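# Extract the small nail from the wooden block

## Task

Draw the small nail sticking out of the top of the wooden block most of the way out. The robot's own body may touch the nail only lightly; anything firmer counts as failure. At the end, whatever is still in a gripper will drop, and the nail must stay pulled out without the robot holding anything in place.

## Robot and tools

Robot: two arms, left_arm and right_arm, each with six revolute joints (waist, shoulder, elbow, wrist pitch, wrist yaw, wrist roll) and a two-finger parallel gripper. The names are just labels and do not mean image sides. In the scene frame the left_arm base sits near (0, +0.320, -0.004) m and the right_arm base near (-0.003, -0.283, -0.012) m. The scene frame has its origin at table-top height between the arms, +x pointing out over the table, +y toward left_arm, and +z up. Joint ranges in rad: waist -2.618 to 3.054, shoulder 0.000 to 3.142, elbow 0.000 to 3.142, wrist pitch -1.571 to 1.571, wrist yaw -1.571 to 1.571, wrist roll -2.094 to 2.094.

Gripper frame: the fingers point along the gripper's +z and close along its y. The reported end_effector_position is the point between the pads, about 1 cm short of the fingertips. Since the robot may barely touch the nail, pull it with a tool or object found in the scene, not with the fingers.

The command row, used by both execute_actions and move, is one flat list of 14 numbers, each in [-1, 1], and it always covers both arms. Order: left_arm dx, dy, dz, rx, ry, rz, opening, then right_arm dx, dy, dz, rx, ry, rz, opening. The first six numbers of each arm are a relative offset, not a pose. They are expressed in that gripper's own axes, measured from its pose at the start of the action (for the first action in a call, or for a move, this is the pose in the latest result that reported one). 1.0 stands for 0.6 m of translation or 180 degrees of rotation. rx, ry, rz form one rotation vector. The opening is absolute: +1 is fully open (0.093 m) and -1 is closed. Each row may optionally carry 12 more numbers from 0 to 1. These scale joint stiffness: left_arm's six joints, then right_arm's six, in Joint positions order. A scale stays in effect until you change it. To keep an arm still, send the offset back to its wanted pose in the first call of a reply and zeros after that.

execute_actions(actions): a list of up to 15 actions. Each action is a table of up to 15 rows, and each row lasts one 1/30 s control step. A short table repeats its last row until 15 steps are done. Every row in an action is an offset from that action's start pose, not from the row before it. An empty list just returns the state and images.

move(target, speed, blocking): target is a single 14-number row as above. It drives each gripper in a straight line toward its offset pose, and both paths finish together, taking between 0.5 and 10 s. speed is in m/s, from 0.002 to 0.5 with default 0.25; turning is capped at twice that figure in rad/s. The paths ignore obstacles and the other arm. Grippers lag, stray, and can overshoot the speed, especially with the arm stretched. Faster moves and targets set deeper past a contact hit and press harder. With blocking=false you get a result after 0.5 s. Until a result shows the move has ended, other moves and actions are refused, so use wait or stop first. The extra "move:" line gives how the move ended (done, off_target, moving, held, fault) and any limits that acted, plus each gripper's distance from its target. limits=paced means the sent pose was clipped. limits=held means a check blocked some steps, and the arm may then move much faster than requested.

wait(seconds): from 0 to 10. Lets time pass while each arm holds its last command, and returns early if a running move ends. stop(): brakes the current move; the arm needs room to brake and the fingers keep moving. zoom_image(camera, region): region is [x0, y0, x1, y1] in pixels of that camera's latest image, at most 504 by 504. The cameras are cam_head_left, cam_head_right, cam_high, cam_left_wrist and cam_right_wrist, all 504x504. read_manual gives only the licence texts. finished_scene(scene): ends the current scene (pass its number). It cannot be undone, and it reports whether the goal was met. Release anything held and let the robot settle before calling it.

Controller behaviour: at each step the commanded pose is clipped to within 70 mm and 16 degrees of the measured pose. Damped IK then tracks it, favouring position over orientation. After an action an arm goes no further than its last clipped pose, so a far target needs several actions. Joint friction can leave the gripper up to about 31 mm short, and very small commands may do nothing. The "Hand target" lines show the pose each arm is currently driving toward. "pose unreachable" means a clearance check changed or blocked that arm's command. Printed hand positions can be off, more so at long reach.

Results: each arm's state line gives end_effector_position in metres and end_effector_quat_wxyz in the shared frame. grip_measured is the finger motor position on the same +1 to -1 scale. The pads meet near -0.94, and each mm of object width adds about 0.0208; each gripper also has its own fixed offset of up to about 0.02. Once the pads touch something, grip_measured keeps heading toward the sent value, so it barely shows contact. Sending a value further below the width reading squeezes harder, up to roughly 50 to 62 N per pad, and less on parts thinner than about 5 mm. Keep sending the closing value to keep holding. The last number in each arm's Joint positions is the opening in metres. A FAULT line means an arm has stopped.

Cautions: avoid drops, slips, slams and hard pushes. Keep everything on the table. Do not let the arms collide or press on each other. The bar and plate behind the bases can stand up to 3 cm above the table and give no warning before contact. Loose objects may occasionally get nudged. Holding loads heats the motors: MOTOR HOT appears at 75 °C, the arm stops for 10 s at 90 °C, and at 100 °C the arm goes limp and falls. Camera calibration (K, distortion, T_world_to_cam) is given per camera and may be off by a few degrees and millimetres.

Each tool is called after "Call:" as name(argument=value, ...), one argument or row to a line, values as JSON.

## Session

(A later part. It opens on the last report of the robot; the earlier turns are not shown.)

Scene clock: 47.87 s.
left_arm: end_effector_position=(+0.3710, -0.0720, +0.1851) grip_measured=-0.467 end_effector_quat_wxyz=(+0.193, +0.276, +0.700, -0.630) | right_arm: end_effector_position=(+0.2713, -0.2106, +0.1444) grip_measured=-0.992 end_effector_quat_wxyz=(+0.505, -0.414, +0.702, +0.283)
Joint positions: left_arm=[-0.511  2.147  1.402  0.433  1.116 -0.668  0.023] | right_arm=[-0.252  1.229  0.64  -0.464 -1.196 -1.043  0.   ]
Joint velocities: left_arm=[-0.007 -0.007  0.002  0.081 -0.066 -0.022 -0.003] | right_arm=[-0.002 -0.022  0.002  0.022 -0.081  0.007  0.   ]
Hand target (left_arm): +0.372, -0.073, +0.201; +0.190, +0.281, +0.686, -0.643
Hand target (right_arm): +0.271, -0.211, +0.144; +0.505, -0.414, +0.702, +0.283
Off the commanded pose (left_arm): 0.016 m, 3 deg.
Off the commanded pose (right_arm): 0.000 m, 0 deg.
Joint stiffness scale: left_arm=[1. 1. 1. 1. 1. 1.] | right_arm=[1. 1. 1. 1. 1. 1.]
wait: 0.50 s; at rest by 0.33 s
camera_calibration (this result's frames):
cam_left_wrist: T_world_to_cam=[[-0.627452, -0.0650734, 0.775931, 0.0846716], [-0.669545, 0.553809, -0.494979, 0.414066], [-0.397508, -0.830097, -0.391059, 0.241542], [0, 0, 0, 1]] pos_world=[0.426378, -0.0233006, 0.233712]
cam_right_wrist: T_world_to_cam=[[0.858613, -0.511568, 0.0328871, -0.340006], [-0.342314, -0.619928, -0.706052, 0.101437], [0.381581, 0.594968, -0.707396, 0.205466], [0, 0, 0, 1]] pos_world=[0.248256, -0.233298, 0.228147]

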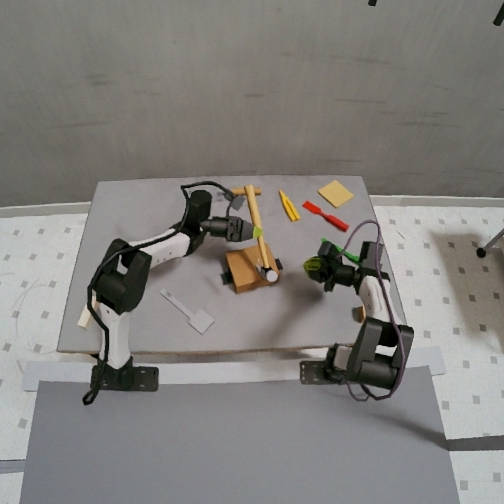

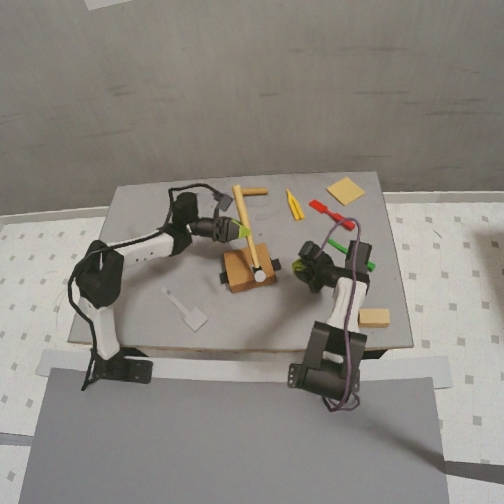

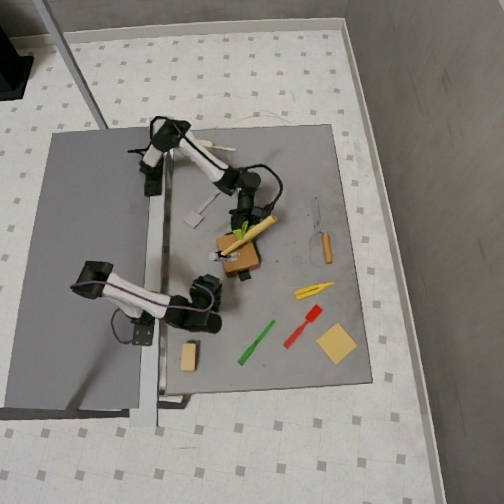

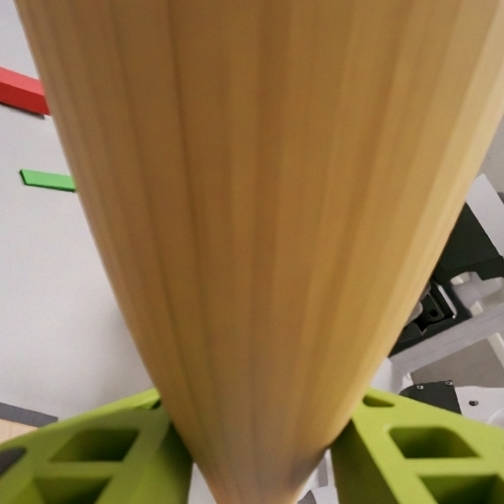

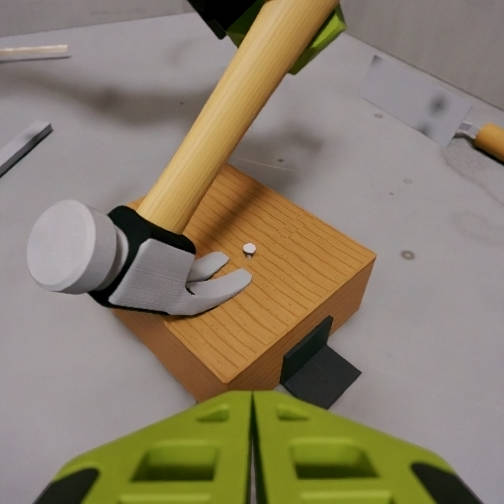

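Call:
execute_actions(
  actions=[
    [[-0.0206,-0.0169,-0.0019,0.0125,-0.0007,0.002,-0.75,0,0,0,0,0,0,-1],[-0.0222,-0.0155,-0.0026,0.0125,-0.0007,0.002,-0.75,0,0,0,0,0,0,-1],[-0.0238,-0.0141,-0.0033,0.0125,-0.0007,0.002,-0.75,0,0,0,0,0,0,-1],[-0.0254,-0.0128,-0.004,0.0125,-0.0007,0.002,-0.75,0,0,0,0,0,0,-1],[-0.027,-0.0114,-0.0047,0.0125,-0.0007,0.002,-0.75,0,0,0,0,0,0,-1],[-0.0286,-0.010,-0.0054,0.0125,-0.0007,0.002,-0.75,0,0,0,0,0,0,-1],[-0.0301,-0.0086,-0.0061,0.0125,-0.0007,0.002,-0.75,0,0,0,0,0,0,-1],[-0.0317,-0.0072,-0.0068,0.0125,-0.0007,0.002,-0.75,0,0,0,0,0,0,-1],[-0.0333,-0.0058,-0.0075,0.0125,-0.0007,0.002,-0.75,0,0,0,0,0,0,-1],[-0.0349,-0.0045,-0.0082,0.0125,-0.0007,0.002,-0.75,0,0,0,0,0,0,-1],[-0.0365,-0.0031,-0.0089,0.0125,-0.0007,0.002,-0.75,0,0,0,0,0,0,-1],[-0.0381,-0.0017,-0.0096,0.0125,-0.0007,0.002,-0.75,0,0,0,0,0,0,-1]],
  ],
)

Call:
wait(
  seconds=0.4,
)

Call:
zoom_image(
  camera="cam_right_wrist",
  region=[170, 180, 310, 320],
)

Scene clock: 49.50 s.
left_arm: end_effector_position=(+0.3781, -0.0730, +0.1846) grip_measured=-0.467 end_effector_quat_wxyz=(+0.180, +0.281, +0.695, -0.637) | right_arm: end_effector_position=(+0.2713, -0.2106, +0.1444) grip_measured=-0.992 end_effector_quat_wxyz=(+0.505, -0.414, +0.702, +0.283)
Joint positions: left_arm=[-0.501  2.189  1.462  0.408  1.157 -0.67   0.023] | right_arm=[-0.252  1.229  0.64  -0.464 -1.196 -1.043  0.   ]
Joint velocities: left_arm=[ 0.017  0.017  0.032 -0.007  0.051  0.051 -0.001] | right_arm=[-0.002 -0.002 -0.012 -0.007  0.022  0.007  0.   ]
Hand target (left_arm): +0.387, -0.069, +0.201; +0.190, +0.282, +0.686, -0.643
Hand target (right_arm): +0.271, -0.211, +0.144; +0.505, -0.414, +0.702, +0.283
Off the commanded pose (left_arm): 0.020 m, 2 deg.
Off the commanded pose (right_arm): 0.000 m, 0 deg.
Joint stiffness scale: left_arm=[1. 1. 1. 1. 1. 1.] | right_arm=[1. 1. 1. 1. 1. 1.]
camera_calibration (this result's frames):
cam_left_wrist: T_world_to_cam=[[-0.618374, -0.0422852, 0.784746, 0.0860162], [-0.660136, 0.569762, -0.489481, 0.415707], [-0.426421, -0.820721, -0.38024, 0.252883], [0, 0, 0, 1]] pos_world=[0.435448, -0.0256702, 0.232136]
cam_right_wrist: T_world_to_cam=[[0.858613, -0.511568, 0.0328871, -0.340006], [-0.342314, -0.619928, -0.706052, 0.101437], [0.381581, 0.594968, -0.707396, 0.205466], [0, 0, 0, 1]] pos_world=[0.248256, -0.233298, 0.228147]

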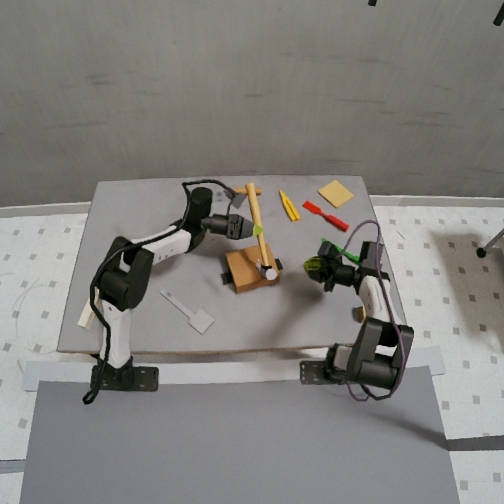

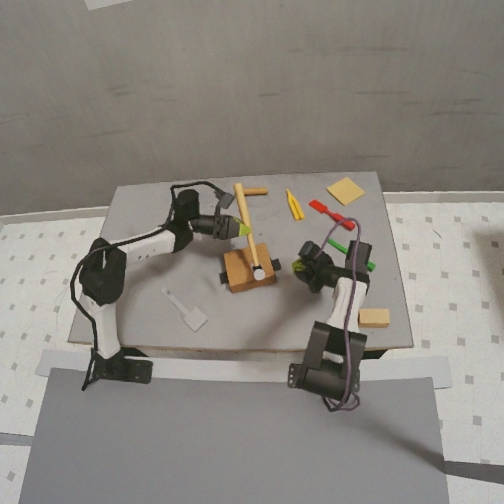

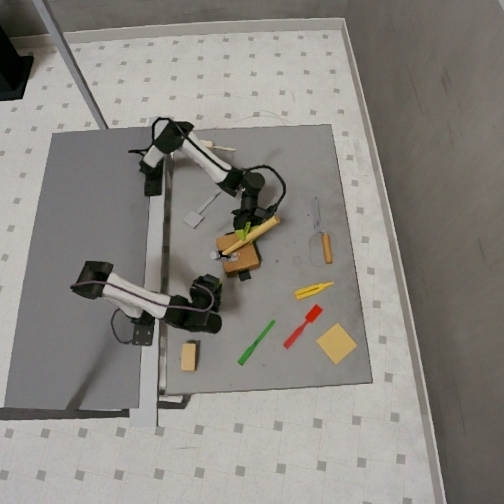

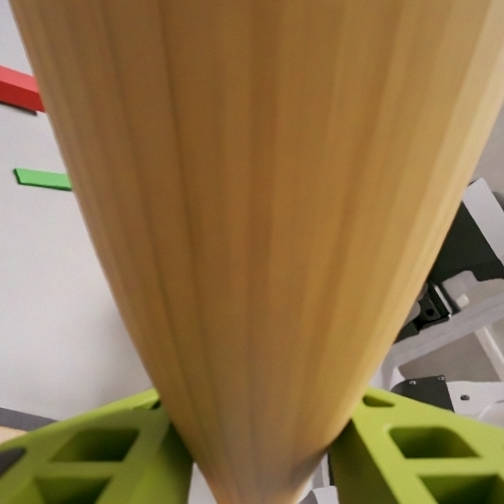

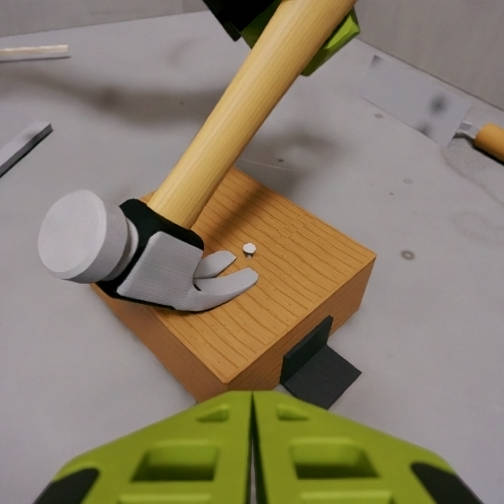

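Scene clock: 49.90 s.
left_arm: end_effector_position=(+0.3783, -0.0728, +0.1846) grip_measured=-0.467 end_effector_quat_wxyz=(+0.179, +0.281, +0.695, -0.637) | right_arm: end_effector_position=(+0.2713, -0.2106, +0.1444) grip_measured=-0.992 end_effector_quat_wxyz=(+0.505, -0.414, +0.702, +0.283)
Joint positions: left_arm=[-0.5    2.189  1.464  0.405  1.159 -0.67   0.023] | right_arm=[-0.252  1.229  0.64  -0.464 -1.196 -1.043  0.   ]
Joint velocities: left_arm=[-0.007  0.002 -0.012 -0.066 -0.007 -0.022 -0.   ] | right_arm=[-0.002 -0.012  0.002 -0.007  0.037  0.037  0.   ]
Hand target (left_arm): +0.387, -0.069, +0.201; +0.190, +0.282, +0.686, -0.643
Hand target (right_arm): +0.271, -0.211, +0.144; +0.505, -0.414, +0.702, +0.283
Off the commanded pose (left_arm): 0.019 m, 2 deg.
Off the commanded pose (right_arm): 0.000 m, 0 deg.
Joint stiffness scale: left_arm=[1. 1. 1. 1. 1. 1.] | right_arm=[1. 1. 1. 1. 1. 1.]
wait: 0.40 s; at rest by 0.17 s
camera_calibration (this result's frames):
cam_left_wrist: T_world_to_cam=[[-0.617177, -0.0421506, 0.785694, 0.0855506], [-0.660511, 0.570389, -0.488243, 0.415729], [-0.427572, -0.820292, -0.379872, 0.253564], [0, 0, 0, 1]] pos_world=[0.43581, -0.0255248, 0.232082]
cam_right_wrist: T_world_to_cam=[[0.858613, -0.511568, 0.0328871, -0.340006], [-0.342314, -0.619928, -0.706052, 0.101437], [0.381581, 0.594968, -0.707396, 0.205466], [0, 0, 0, 1]] pos_world=[0.248256, -0.233298, 0.228147]

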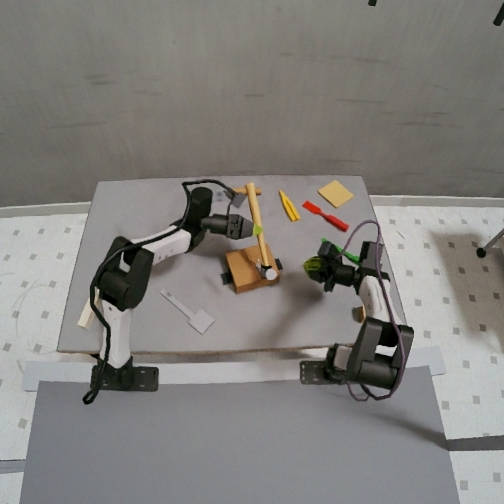

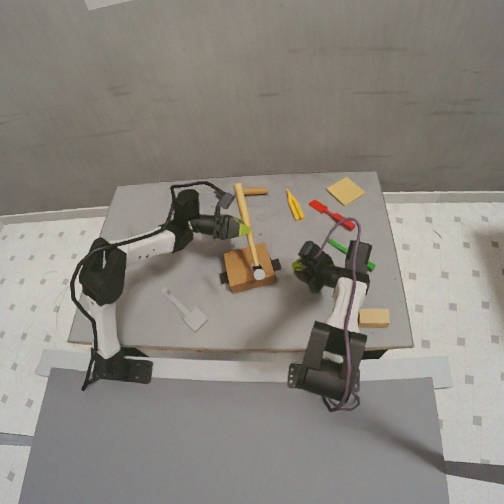

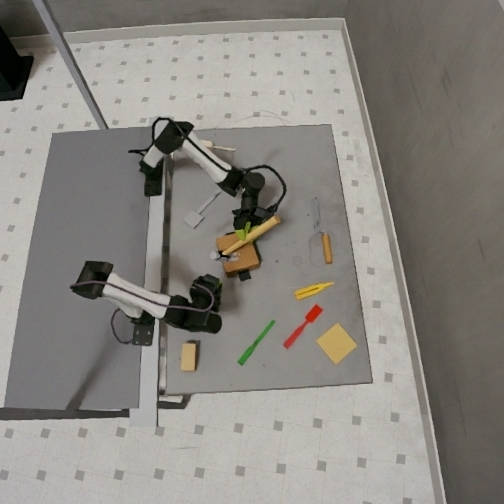

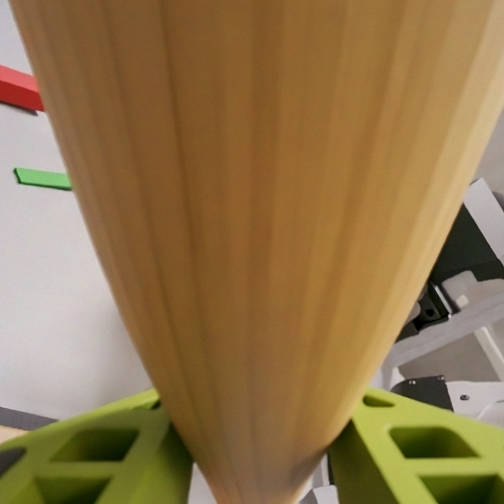

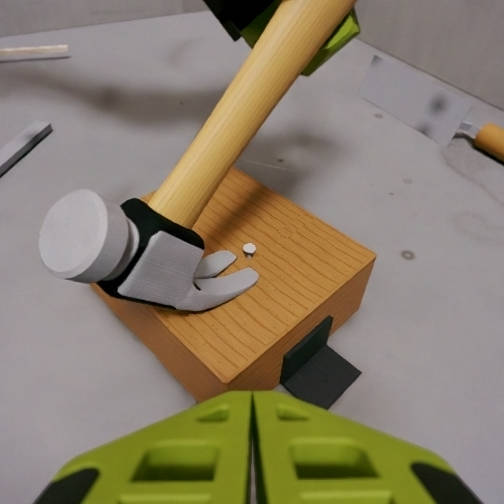

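Region (170, 180, 310, 320) of cam_right_wrist's 504x504 image, scaled by 3.600, with more detail than that image has.

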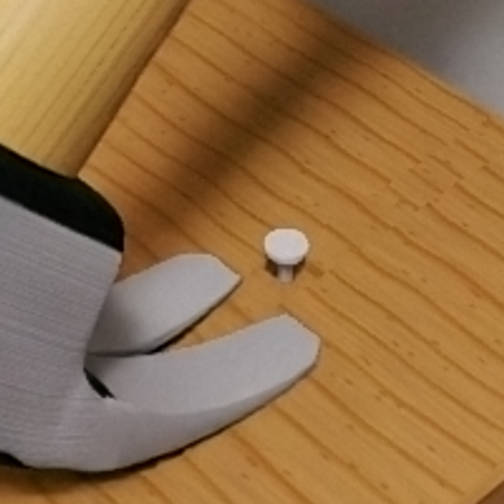

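Call:
execute_actions(
  actions=[],
)

Scene clock: 51.00 s.
left_arm: end_effector_position=(+0.3783, -0.0728, +0.1846) grip_measured=-0.467 end_effector_quat_wxyz=(+0.179, +0.281, +0.695, -0.637) | right_arm: end_effector_position=(+0.2713, -0.2106, +0.1444) grip_measured=-0.992 end_effector_quat_wxyz=(+0.505, -0.414, +0.702, +0.283)
Joint positions: left_arm=[-0.5    2.189  1.464  0.405  1.159 -0.67   0.023] | right_arm=[-0.252  1.229  0.64  -0.464 -1.196 -1.043  0.   ]
Joint velocities: left_arm=[-0.017 -0.002  0.007  0.022 -0.051  0.007  0.   ] | right_arm=[ 0.002  0.007 -0.012 -0.007 -0.007 -0.022  0.   ]
Hand target (left_arm): +0.387, -0.069, +0.201; +0.190, +0.282, +0.686, -0.643
Hand target (right_arm): +0.271, -0.211, +0.144; +0.505, -0.414, +0.702, +0.283
Off the commanded pose (left_arm): 0.019 m, 2 deg.
Off the commanded pose (right_arm): 0.000 m, 0 deg.
Joint stiffness scale: left_arm=[1. 1. 1. 1. 1. 1.] | right_arm=[1. 1. 1. 1. 1. 1.]
camera_calibration (this result's frames):
cam_left_wrist: T_world_to_cam=[[-0.617177, -0.0421506, 0.785694, 0.0855506], [-0.660511, 0.570389, -0.488243, 0.415729], [-0.427572, -0.820292, -0.379872, 0.253564], [0, 0, 0, 1]] pos_world=[0.43581, -0.0255248, 0.232082]
cam_right_wrist: T_world_to_cam=[[0.858613, -0.511568, 0.0328871, -0.340006], [-0.342314, -0.619928, -0.706052, 0.101437], [0.381581, 0.594968, -0.707396, 0.205466], [0, 0, 0, 1]] pos_world=[0.248256, -0.233298, 0.228147]

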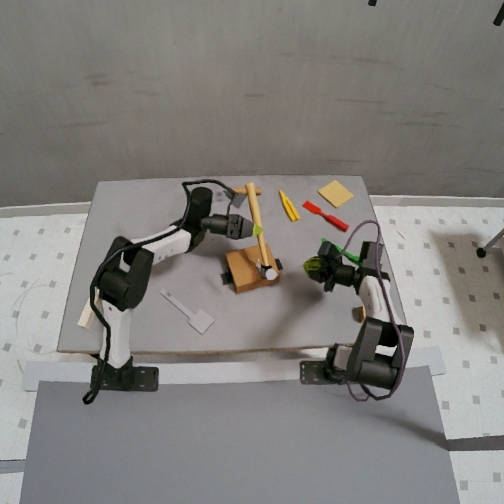

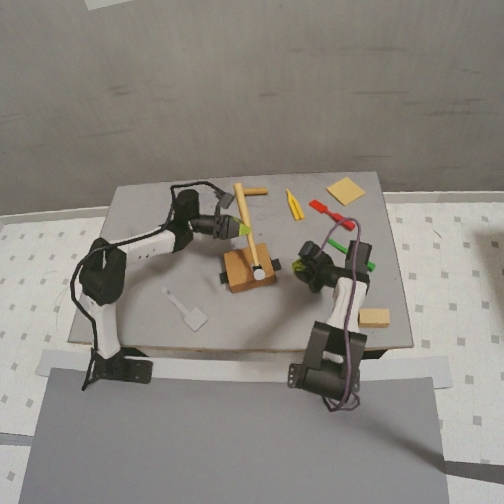

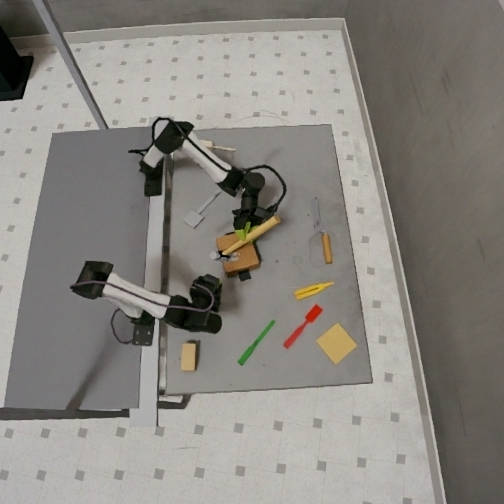

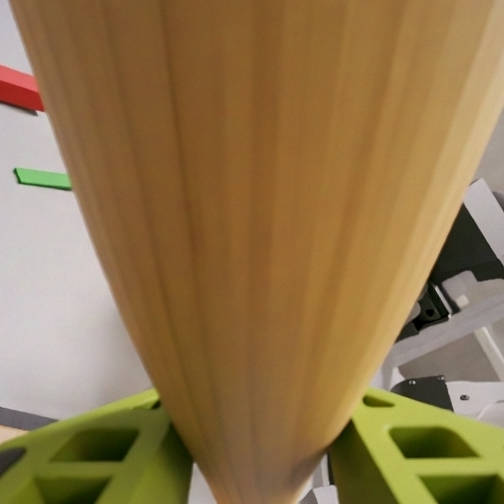

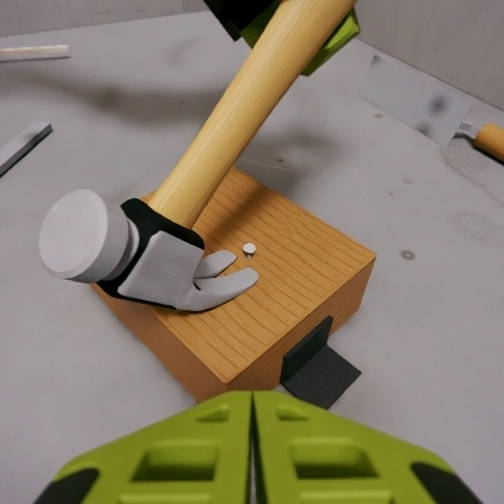

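Call:
zoom_image(
  camera="cam_right_wrist",
  region=[170, 200, 310, 320],
)

Call:
zoom_image(
  camera="cam_high",
  region=[205, 230, 265, 280],
)

Region (170, 200, 310, 320) of cam_right_wrist's 504x504 image, scaled by 3.600, with more detail than that image has; it fills the top 432 rows of this view, and the rest is white.

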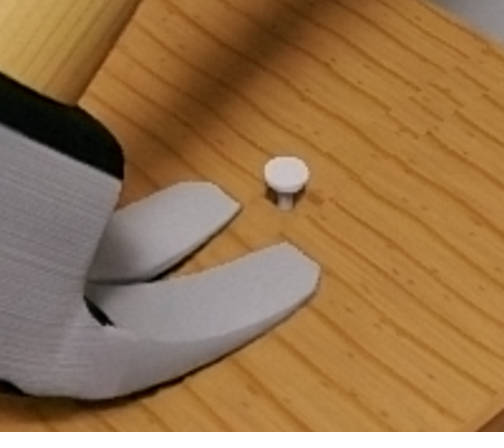

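Region (205, 230, 265, 280) of cam_high's 504x504 image, scaled by 8.400, with more detail than that image has.

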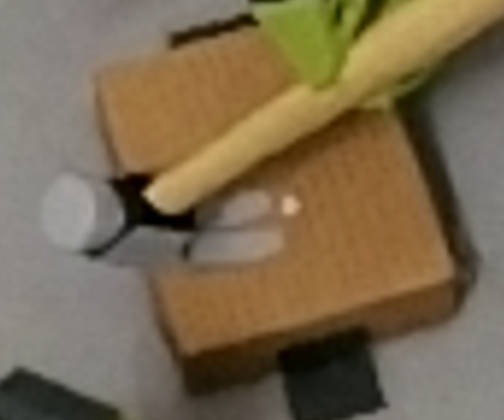

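Call:
execute_actions(
  actions=[
    [[-0.0284,-0.0108,-0.0113,0.0045,-0.0066,0.0058,-0.75,0,0,0,0,0,0,-1],[-0.0296,-0.0098,-0.0119,0.0045,-0.0066,0.0058,-0.75,0,0,0,0,0,0,-1],[-0.0308,-0.0088,-0.0124,0.0045,-0.0066,0.0058,-0.75,0,0,0,0,0,0,-1],[-0.0320,-0.0077,-0.0130,0.0045,-0.0066,0.0058,-0.75,0,0,0,0,0,0,-1],[-0.0332,-0.0067,-0.0136,0.0045,-0.0066,0.0058,-0.75,0,0,0,0,0,0,-1],[-0.0344,-0.0057,-0.0142,0.0045,-0.0066,0.0058,-0.75,0,0,0,0,0,0,-1],[-0.0355,-0.0047,-0.0147,0.0045,-0.0066,0.0058,-0.75,0,0,0,0,0,0,-1],[-0.0367,-0.0037,-0.0153,0.0045,-0.0066,0.0058,-0.75,0,0,0,0,0,0,-1],[-0.0379,-0.0027,-0.0159,0.0045,-0.0066,0.0058,-0.75,0,0,0,0,0,0,-1],[-0.0391,-0.0016,-0.0165,0.0045,-0.0066,0.0058,-0.75,0,0,0,0,0,0,-1],[-0.0403,-0.0006,-0.0170,0.0045,-0.0066,0.0058,-0.75,0,0,0,0,0,0,-1],[-0.0415,0.0004,-0.0176,0.0045,-0.0066,0.0058,-0.75,0,0,0,0,0,0,-1]],
  ],
)

Call:
wait(
  seconds=0.4,
)

Call:
zoom_image(
  camera="cam_right_wrist",
  region=[170, 200, 310, 320],
)

Scene clock: 55.03 s.
left_arm: end_effector_position=(+0.3889, -0.0702, +0.1843) grip_measured=-0.467 end_effector_quat_wxyz=(+0.176, +0.278, +0.696, -0.638) | right_arm: end_effector_position=(+0.2713, -0.2106, +0.1444) grip_measured=-0.992 end_effector_quat_wxyz=(+0.505, -0.414, +0.702, +0.283)
Joint positions: left_arm=[-0.484  2.218  1.509  0.38   1.173 -0.669  0.023] | right_arm=[-0.252  1.229  0.64  -0.464 -1.196 -1.043  0.   ]
Joint velocities: left_arm=[ 0.032 -0.007  0.037 -0.022  0.007  0.095  0.001] | right_arm=[ 0.002 -0.007 -0.002  0.081  0.022 -0.066  0.   ]
Hand target (left_arm): +0.398, -0.066, +0.201; +0.190, +0.282, +0.686, -0.643
Hand target (right_arm): +0.271, -0.211, +0.144; +0.505, -0.414, +0.702, +0.283
Off the commanded pose (left_arm): 0.020 m, 2 deg.
Off the commanded pose (right_arm): 0.000 m, 0 deg.
Joint stiffness scale: left_arm=[1. 1. 1. 1. 1. 1.] | right_arm=[1. 1. 1. 1. 1. 1.]
camera_calibration (this result's frames):
cam_left_wrist: T_world_to_cam=[[-0.610398, -0.0429214, 0.790931, 0.0887703], [-0.665622, 0.569071, -0.48281, 0.421968], [-0.429373, -0.821168, -0.375929, 0.260026], [0, 0, 0, 1]] pos_world=[0.446705, -0.0227942, 0.231271]
cam_right_wrist: T_world_to_cam=[[0.858613, -0.511568, 0.0328871, -0.340006], [-0.342314, -0.619928, -0.706052, 0.101437], [0.381581, 0.594968, -0.707396, 0.205466], [0, 0, 0, 1]] pos_world=[0.248256, -0.233298, 0.228147]

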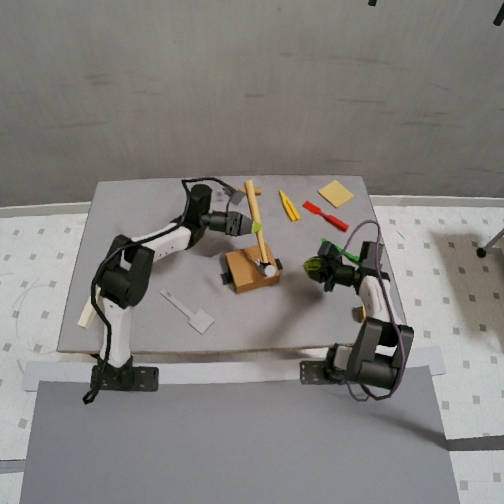

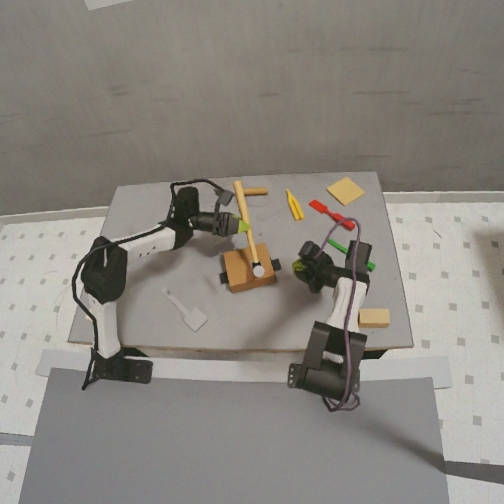

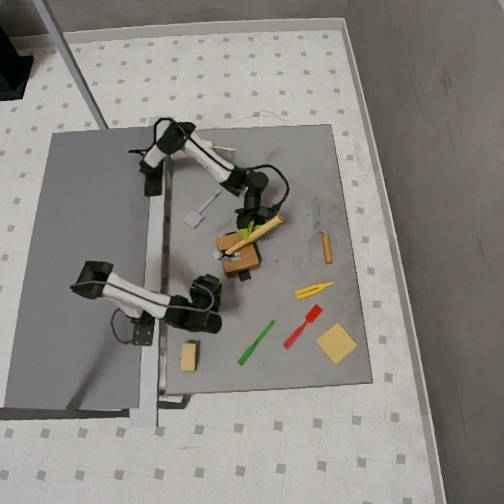

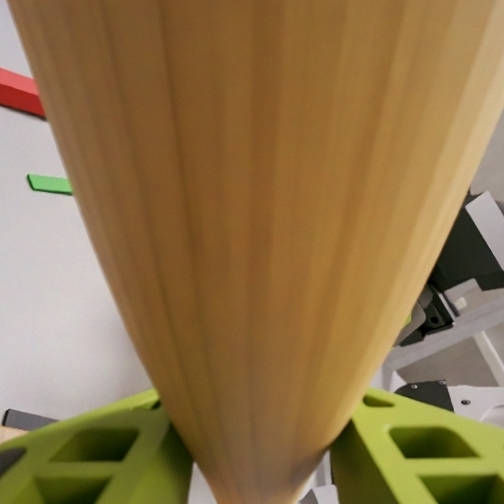

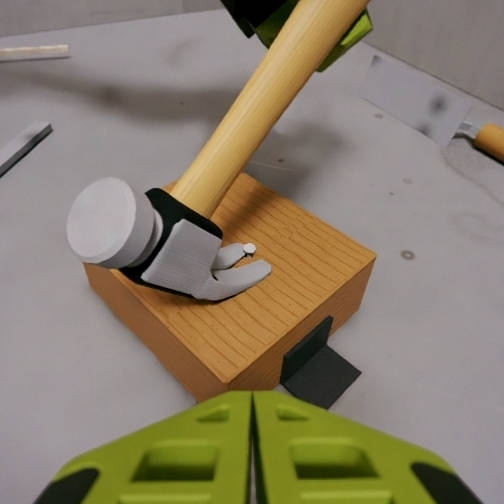

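Scene clock: 55.43 s.
left_arm: end_effector_position=(+0.3895, -0.0698, +0.1842) grip_measured=-0.467 end_effector_quat_wxyz=(+0.177, +0.278, +0.696, -0.638) | right_arm: end_effector_position=(+0.2713, -0.2106, +0.1444) grip_measured=-0.992 end_effector_quat_wxyz=(+0.505, -0.414, +0.702, +0.283)
Joint positions: left_arm=[-0.483  2.218  1.511  0.377  1.173 -0.667  0.023] | right_arm=[-0.252  1.229  0.64  -0.464 -1.196 -1.043  0.   ]
Joint velocities: left_arm=[ 0.012  0.007 -0.007  0.051  0.007 -0.007 -0.001] | right_arm=[ 0.002 -0.012  0.002  0.022  0.081  0.066  0.   ]
Hand target (left_arm): +0.398, -0.066, +0.201; +0.190, +0.282, +0.686, -0.643
Hand target (right_arm): +0.271, -0.211, +0.144; +0.505, -0.414, +0.702, +0.283
Off the commanded pose (left_arm): 0.019 m, 2 deg.
Off the commanded pose (right_arm): 0.000 m, 0 deg.
Joint stiffness scale: left_arm=[1. 1. 1. 1. 1. 1.] | right_arm=[1. 1. 1. 1. 1. 1.]
wait: 0.40 s; at rest by 0.17 s
camera_calibration (this result's frames):
cam_left_wrist: T_world_to_cam=[[-0.610782, -0.0436444, 0.790595, 0.0893503], [-0.665674, 0.568964, -0.482864, 0.422131], [-0.428746, -0.821203, -0.376566, 0.260414], [0, 0, 0, 1]] pos_world=[0.447227, -0.0224251, 0.231255]
cam_right_wrist: T_world_to_cam=[[0.858613, -0.511568, 0.0328871, -0.340006], [-0.342314, -0.619928, -0.706052, 0.101437], [0.381581, 0.594968, -0.707396, 0.205466], [0, 0, 0, 1]] pos_world=[0.248256, -0.233298, 0.228147]

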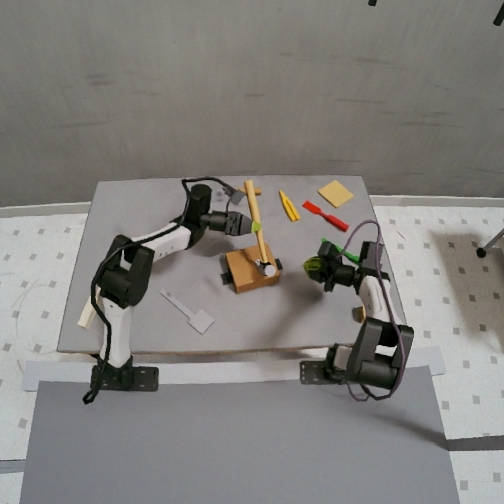

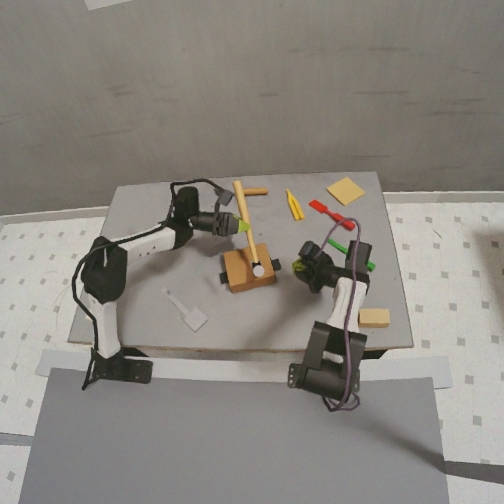

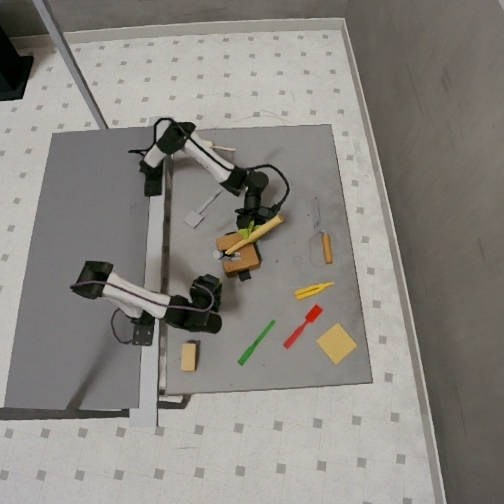

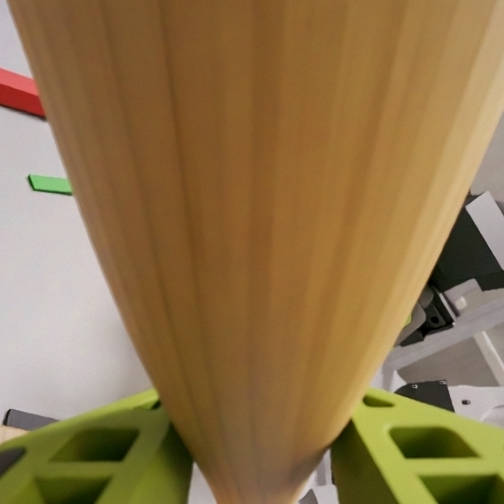

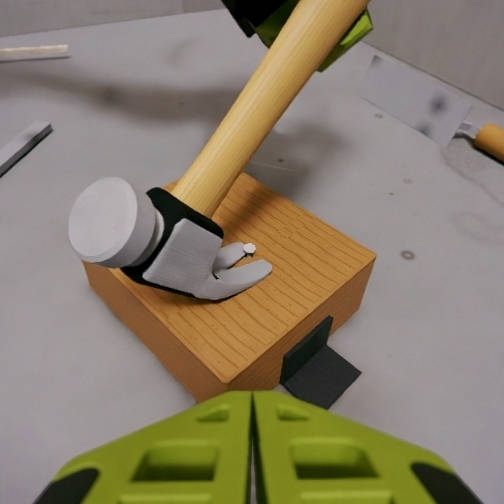

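Region (170, 200, 310, 320) of cam_right_wrist's 504x504 image, scaled by 3.600, with more detail than that image has; it fills the top 432 rows of this view, and the rest is white.

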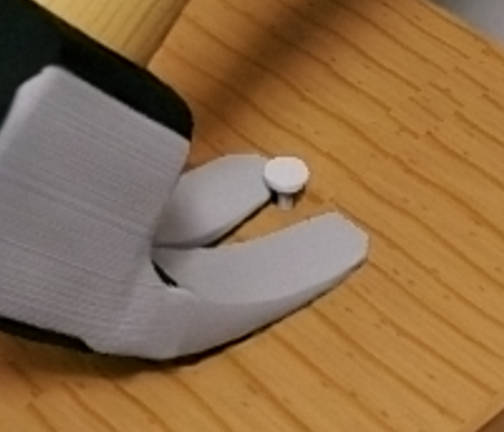

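Call:
execute_actions(
  actions=[
    [[-0.0282,-0.0129,-0.0109,0.0033,-0.0057,0.0113,-0.75,0,0,0,0,0,0,-1],[-0.0283,-0.0139,-0.0110,0.0021,-0.0053,0.0143,-0.75,0,0,0,0,0,0,-1],[-0.0285,-0.0148,-0.0112,0.0010,-0.0050,0.0174,-0.75,0,0,0,0,0,0,-1],[-0.0286,-0.0157,-0.0114,-0.0001,-0.0046,0.0204,-0.75,0,0,0,0,0,0,-1],[-0.0287,-0.0167,-0.0115,-0.0012,-0.0042,0.0234,-0.75,0,0,0,0,0,0,-1],[-0.0289,-0.0176,-0.0117,-0.0024,-0.0038,0.0264,-0.75,0,0,0,0,0,0,-1],[-0.0290,-0.0185,-0.0119,-0.0035,-0.0034,0.0294,-0.75,0,0,0,0,0,0,-1],[-0.0291,-0.0195,-0.0120,-0.0046,-0.0030,0.0324,-0.75,0,0,0,0,0,0,-1],[-0.0292,-0.0204,-0.0122,-0.0057,-0.0027,0.0355,-0.75,0,0,0,0,0,0,-1],[-0.0294,-0.0213,-0.0124,-0.0069,-0.0023,0.0385,-0.75,0,0,0,0,0,0,-1],[-0.0295,-0.0223,-0.0125,-0.0080,-0.0019,0.0415,-0.75,0,0,0,0,0,0,-1],[-0.0296,-0.0232,-0.0127,-0.0091,-0.0015,0.0445,-0.75,0,0,0,0,0,0,-1]],
  ],
)

Call:
wait(
  seconds=0.4,
)

Call:
zoom_image(
  camera="cam_right_wrist",
  region=[170, 200, 310, 320],
)

Scene clock: 57.53 s.
left_arm: end_effector_position=(+0.3852, -0.0683, +0.1863) grip_measured=-0.467 end_effector_quat_wxyz=(+0.194, +0.312, +0.688, -0.626) | right_arm: end_effector_position=(+0.2713, -0.2106, +0.1444) grip_measured=-0.992 end_effector_quat_wxyz=(+0.505, -0.414, +0.702, +0.283)
Joint positions: left_arm=[-0.483  2.202  1.525  0.289  1.183 -0.534  0.023] | right_arm=[-0.252  1.229  0.64  -0.464 -1.196 -1.043  0.   ]
Joint velocities: left_arm=[-0.007 -0.046  0.002 -0.11  -0.066  0.198  0.001] | right_arm=[-0.007 -0.017  0.002 -0.037 -0.051  0.007  0.   ]
Hand target (left_arm): +0.394, -0.065, +0.207; +0.227, +0.321, +0.683, -0.616
Hand target (right_arm): +0.271, -0.211, +0.144; +0.505, -0.414, +0.702, +0.283
Off the commanded pose (left_arm): 0.023 m, 4 deg.
Off the commanded pose (right_arm): 0.000 m, 0 deg.
Joint stiffness scale: left_arm=[1. 1. 1. 1. 1. 1.] | right_arm=[1. 1. 1. 1. 1. 1.]
camera_calibration (this result's frames):
cam_left_wrist: T_world_to_cam=[[-0.671067, -0.0346945, 0.740584, 0.118305], [-0.611714, 0.590302, -0.52664, 0.408197], [-0.418897, -0.806436, -0.417356, 0.265454], [0, 0, 0, 1]] pos_world=[0.440288, -0.0227835, 0.238146]
cam_right_wrist: T_world_to_cam=[[0.858613, -0.511568, 0.0328871, -0.340006], [-0.342314, -0.619928, -0.706052, 0.101437], [0.381581, 0.594968, -0.707396, 0.205466], [0, 0, 0, 1]] pos_world=[0.248256, -0.233298, 0.228147]

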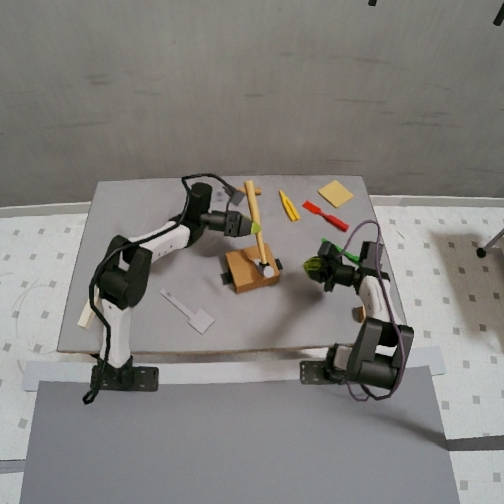

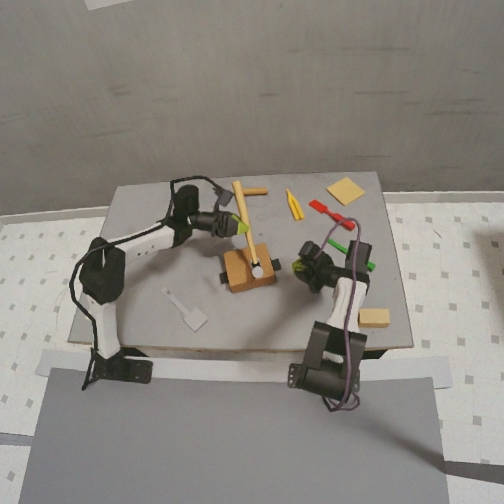

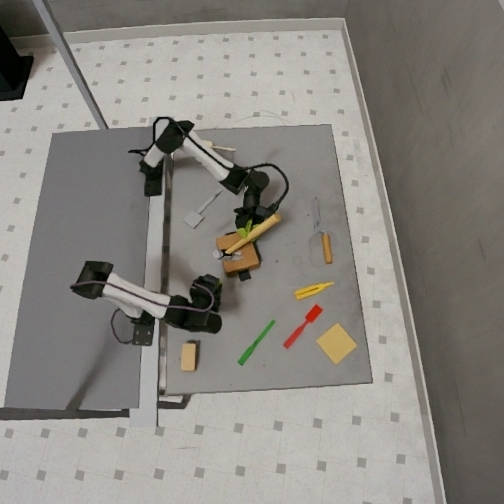

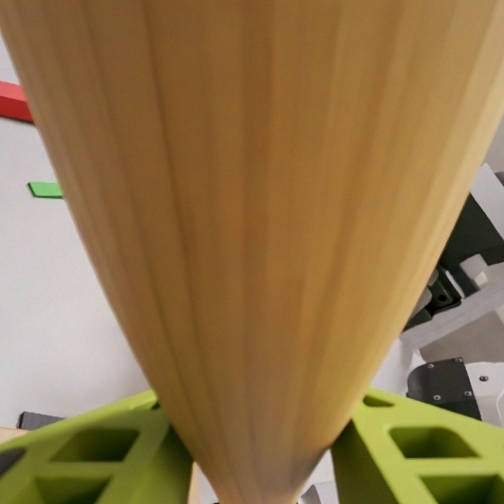

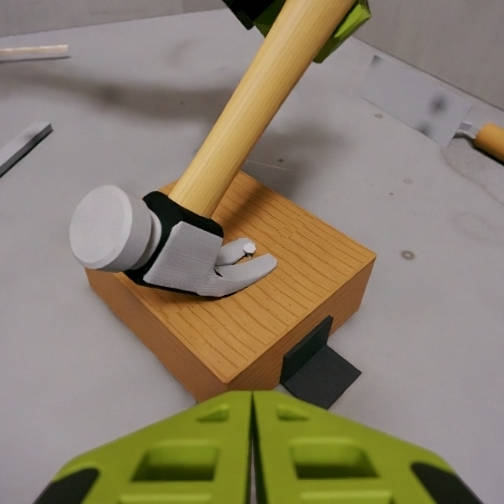

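Scene clock: 57.93 s.
left_arm: end_effector_position=(+0.3848, -0.0679, +0.1871) grip_measured=-0.467 end_effector_quat_wxyz=(+0.198, +0.318, +0.688, -0.622) | right_arm: end_effector_position=(+0.2713, -0.2106, +0.1444) grip_measured=-0.992 end_effector_quat_wxyz=(+0.505, -0.414, +0.702, +0.283)
Joint positions: left_arm=[-0.483  2.197  1.529  0.264  1.18  -0.506  0.023] | right_arm=[-0.252  1.229  0.64  -0.464 -1.196 -1.043  0.   ]
Joint velocities: left_arm=[-0.007  0.017  0.007 -0.022 -0.022  0.007  0.001] | right_arm=[-0.002 -0.012  0.007 -0.051 -0.037  0.007  0.   ]
Hand target (left_arm): +0.394, -0.065, +0.207; +0.227, +0.321, +0.683, -0.616
Hand target (right_arm): +0.271, -0.211, +0.144; +0.505, -0.414, +0.702, +0.283
Off the commanded pose (left_arm): 0.023 m, 3 deg.
Off the commanded pose (right_arm): 0.000 m, 0 deg.
Joint stiffness scale: left_arm=[1. 1. 1. 1. 1. 1.] | right_arm=[1. 1. 1. 1. 1. 1.]
wait: 0.40 s; at rest by 0.20 s
camera_calibration (this result's frames):
cam_left_wrist: T_world_to_cam=[[-0.682207, -0.0369954, 0.730222, 0.123489], [-0.602933, 0.593417, -0.533223, 0.406279], [-0.4136, -0.804044, -0.427139, 0.265924], [0, 0, 0, 1]] pos_world=[0.43919, -0.0227099, 0.24005]
cam_right_wrist: T_world_to_cam=[[0.858613, -0.511568, 0.0328871, -0.340006], [-0.342314, -0.619928, -0.706052, 0.101437], [0.381581, 0.594968, -0.707396, 0.205466], [0, 0, 0, 1]] pos_world=[0.248256, -0.233298, 0.228147]

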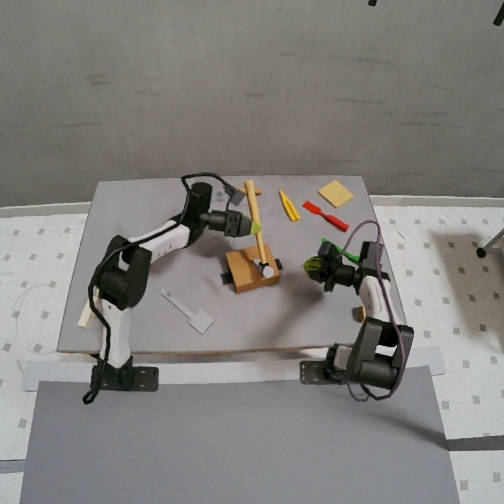

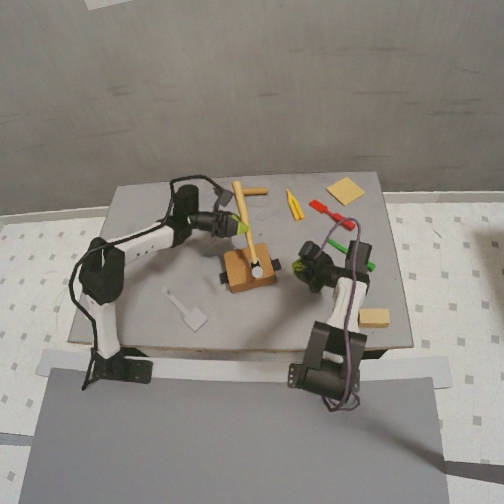

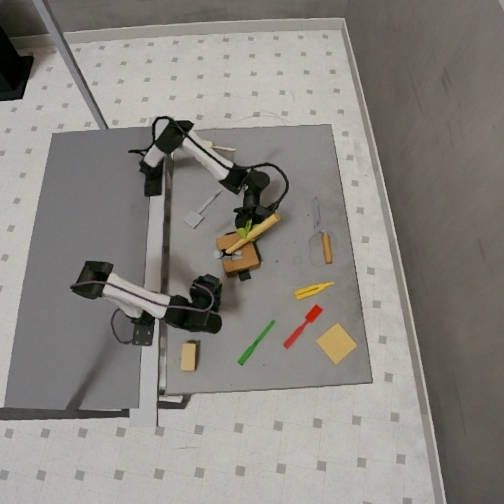

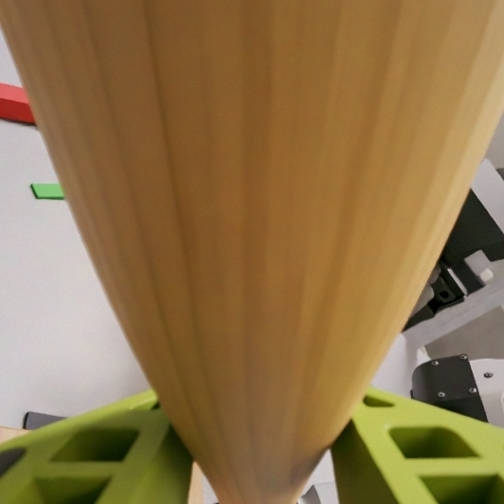

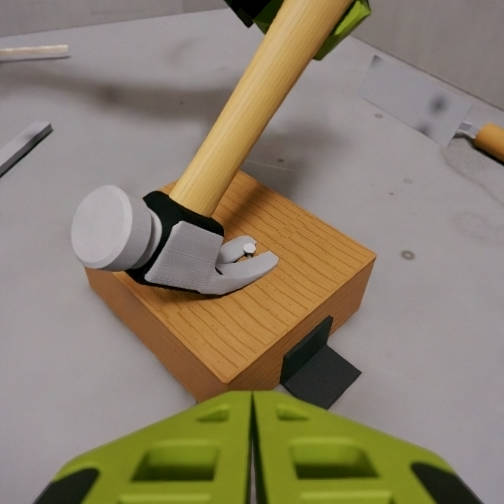

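Region (170, 200, 310, 320) of cam_right_wrist's 504x504 image, scaled by 3.600, with more detail than that image has; it fills the top 432 rows of this view, and the rest is white.

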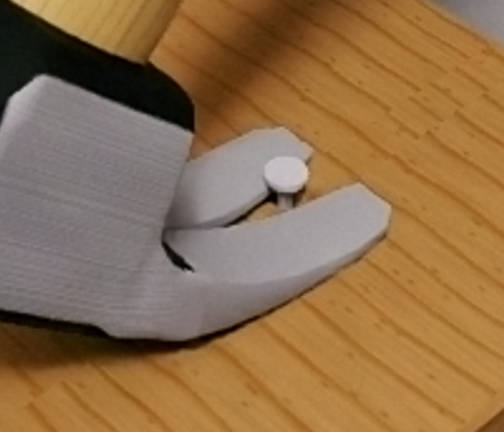

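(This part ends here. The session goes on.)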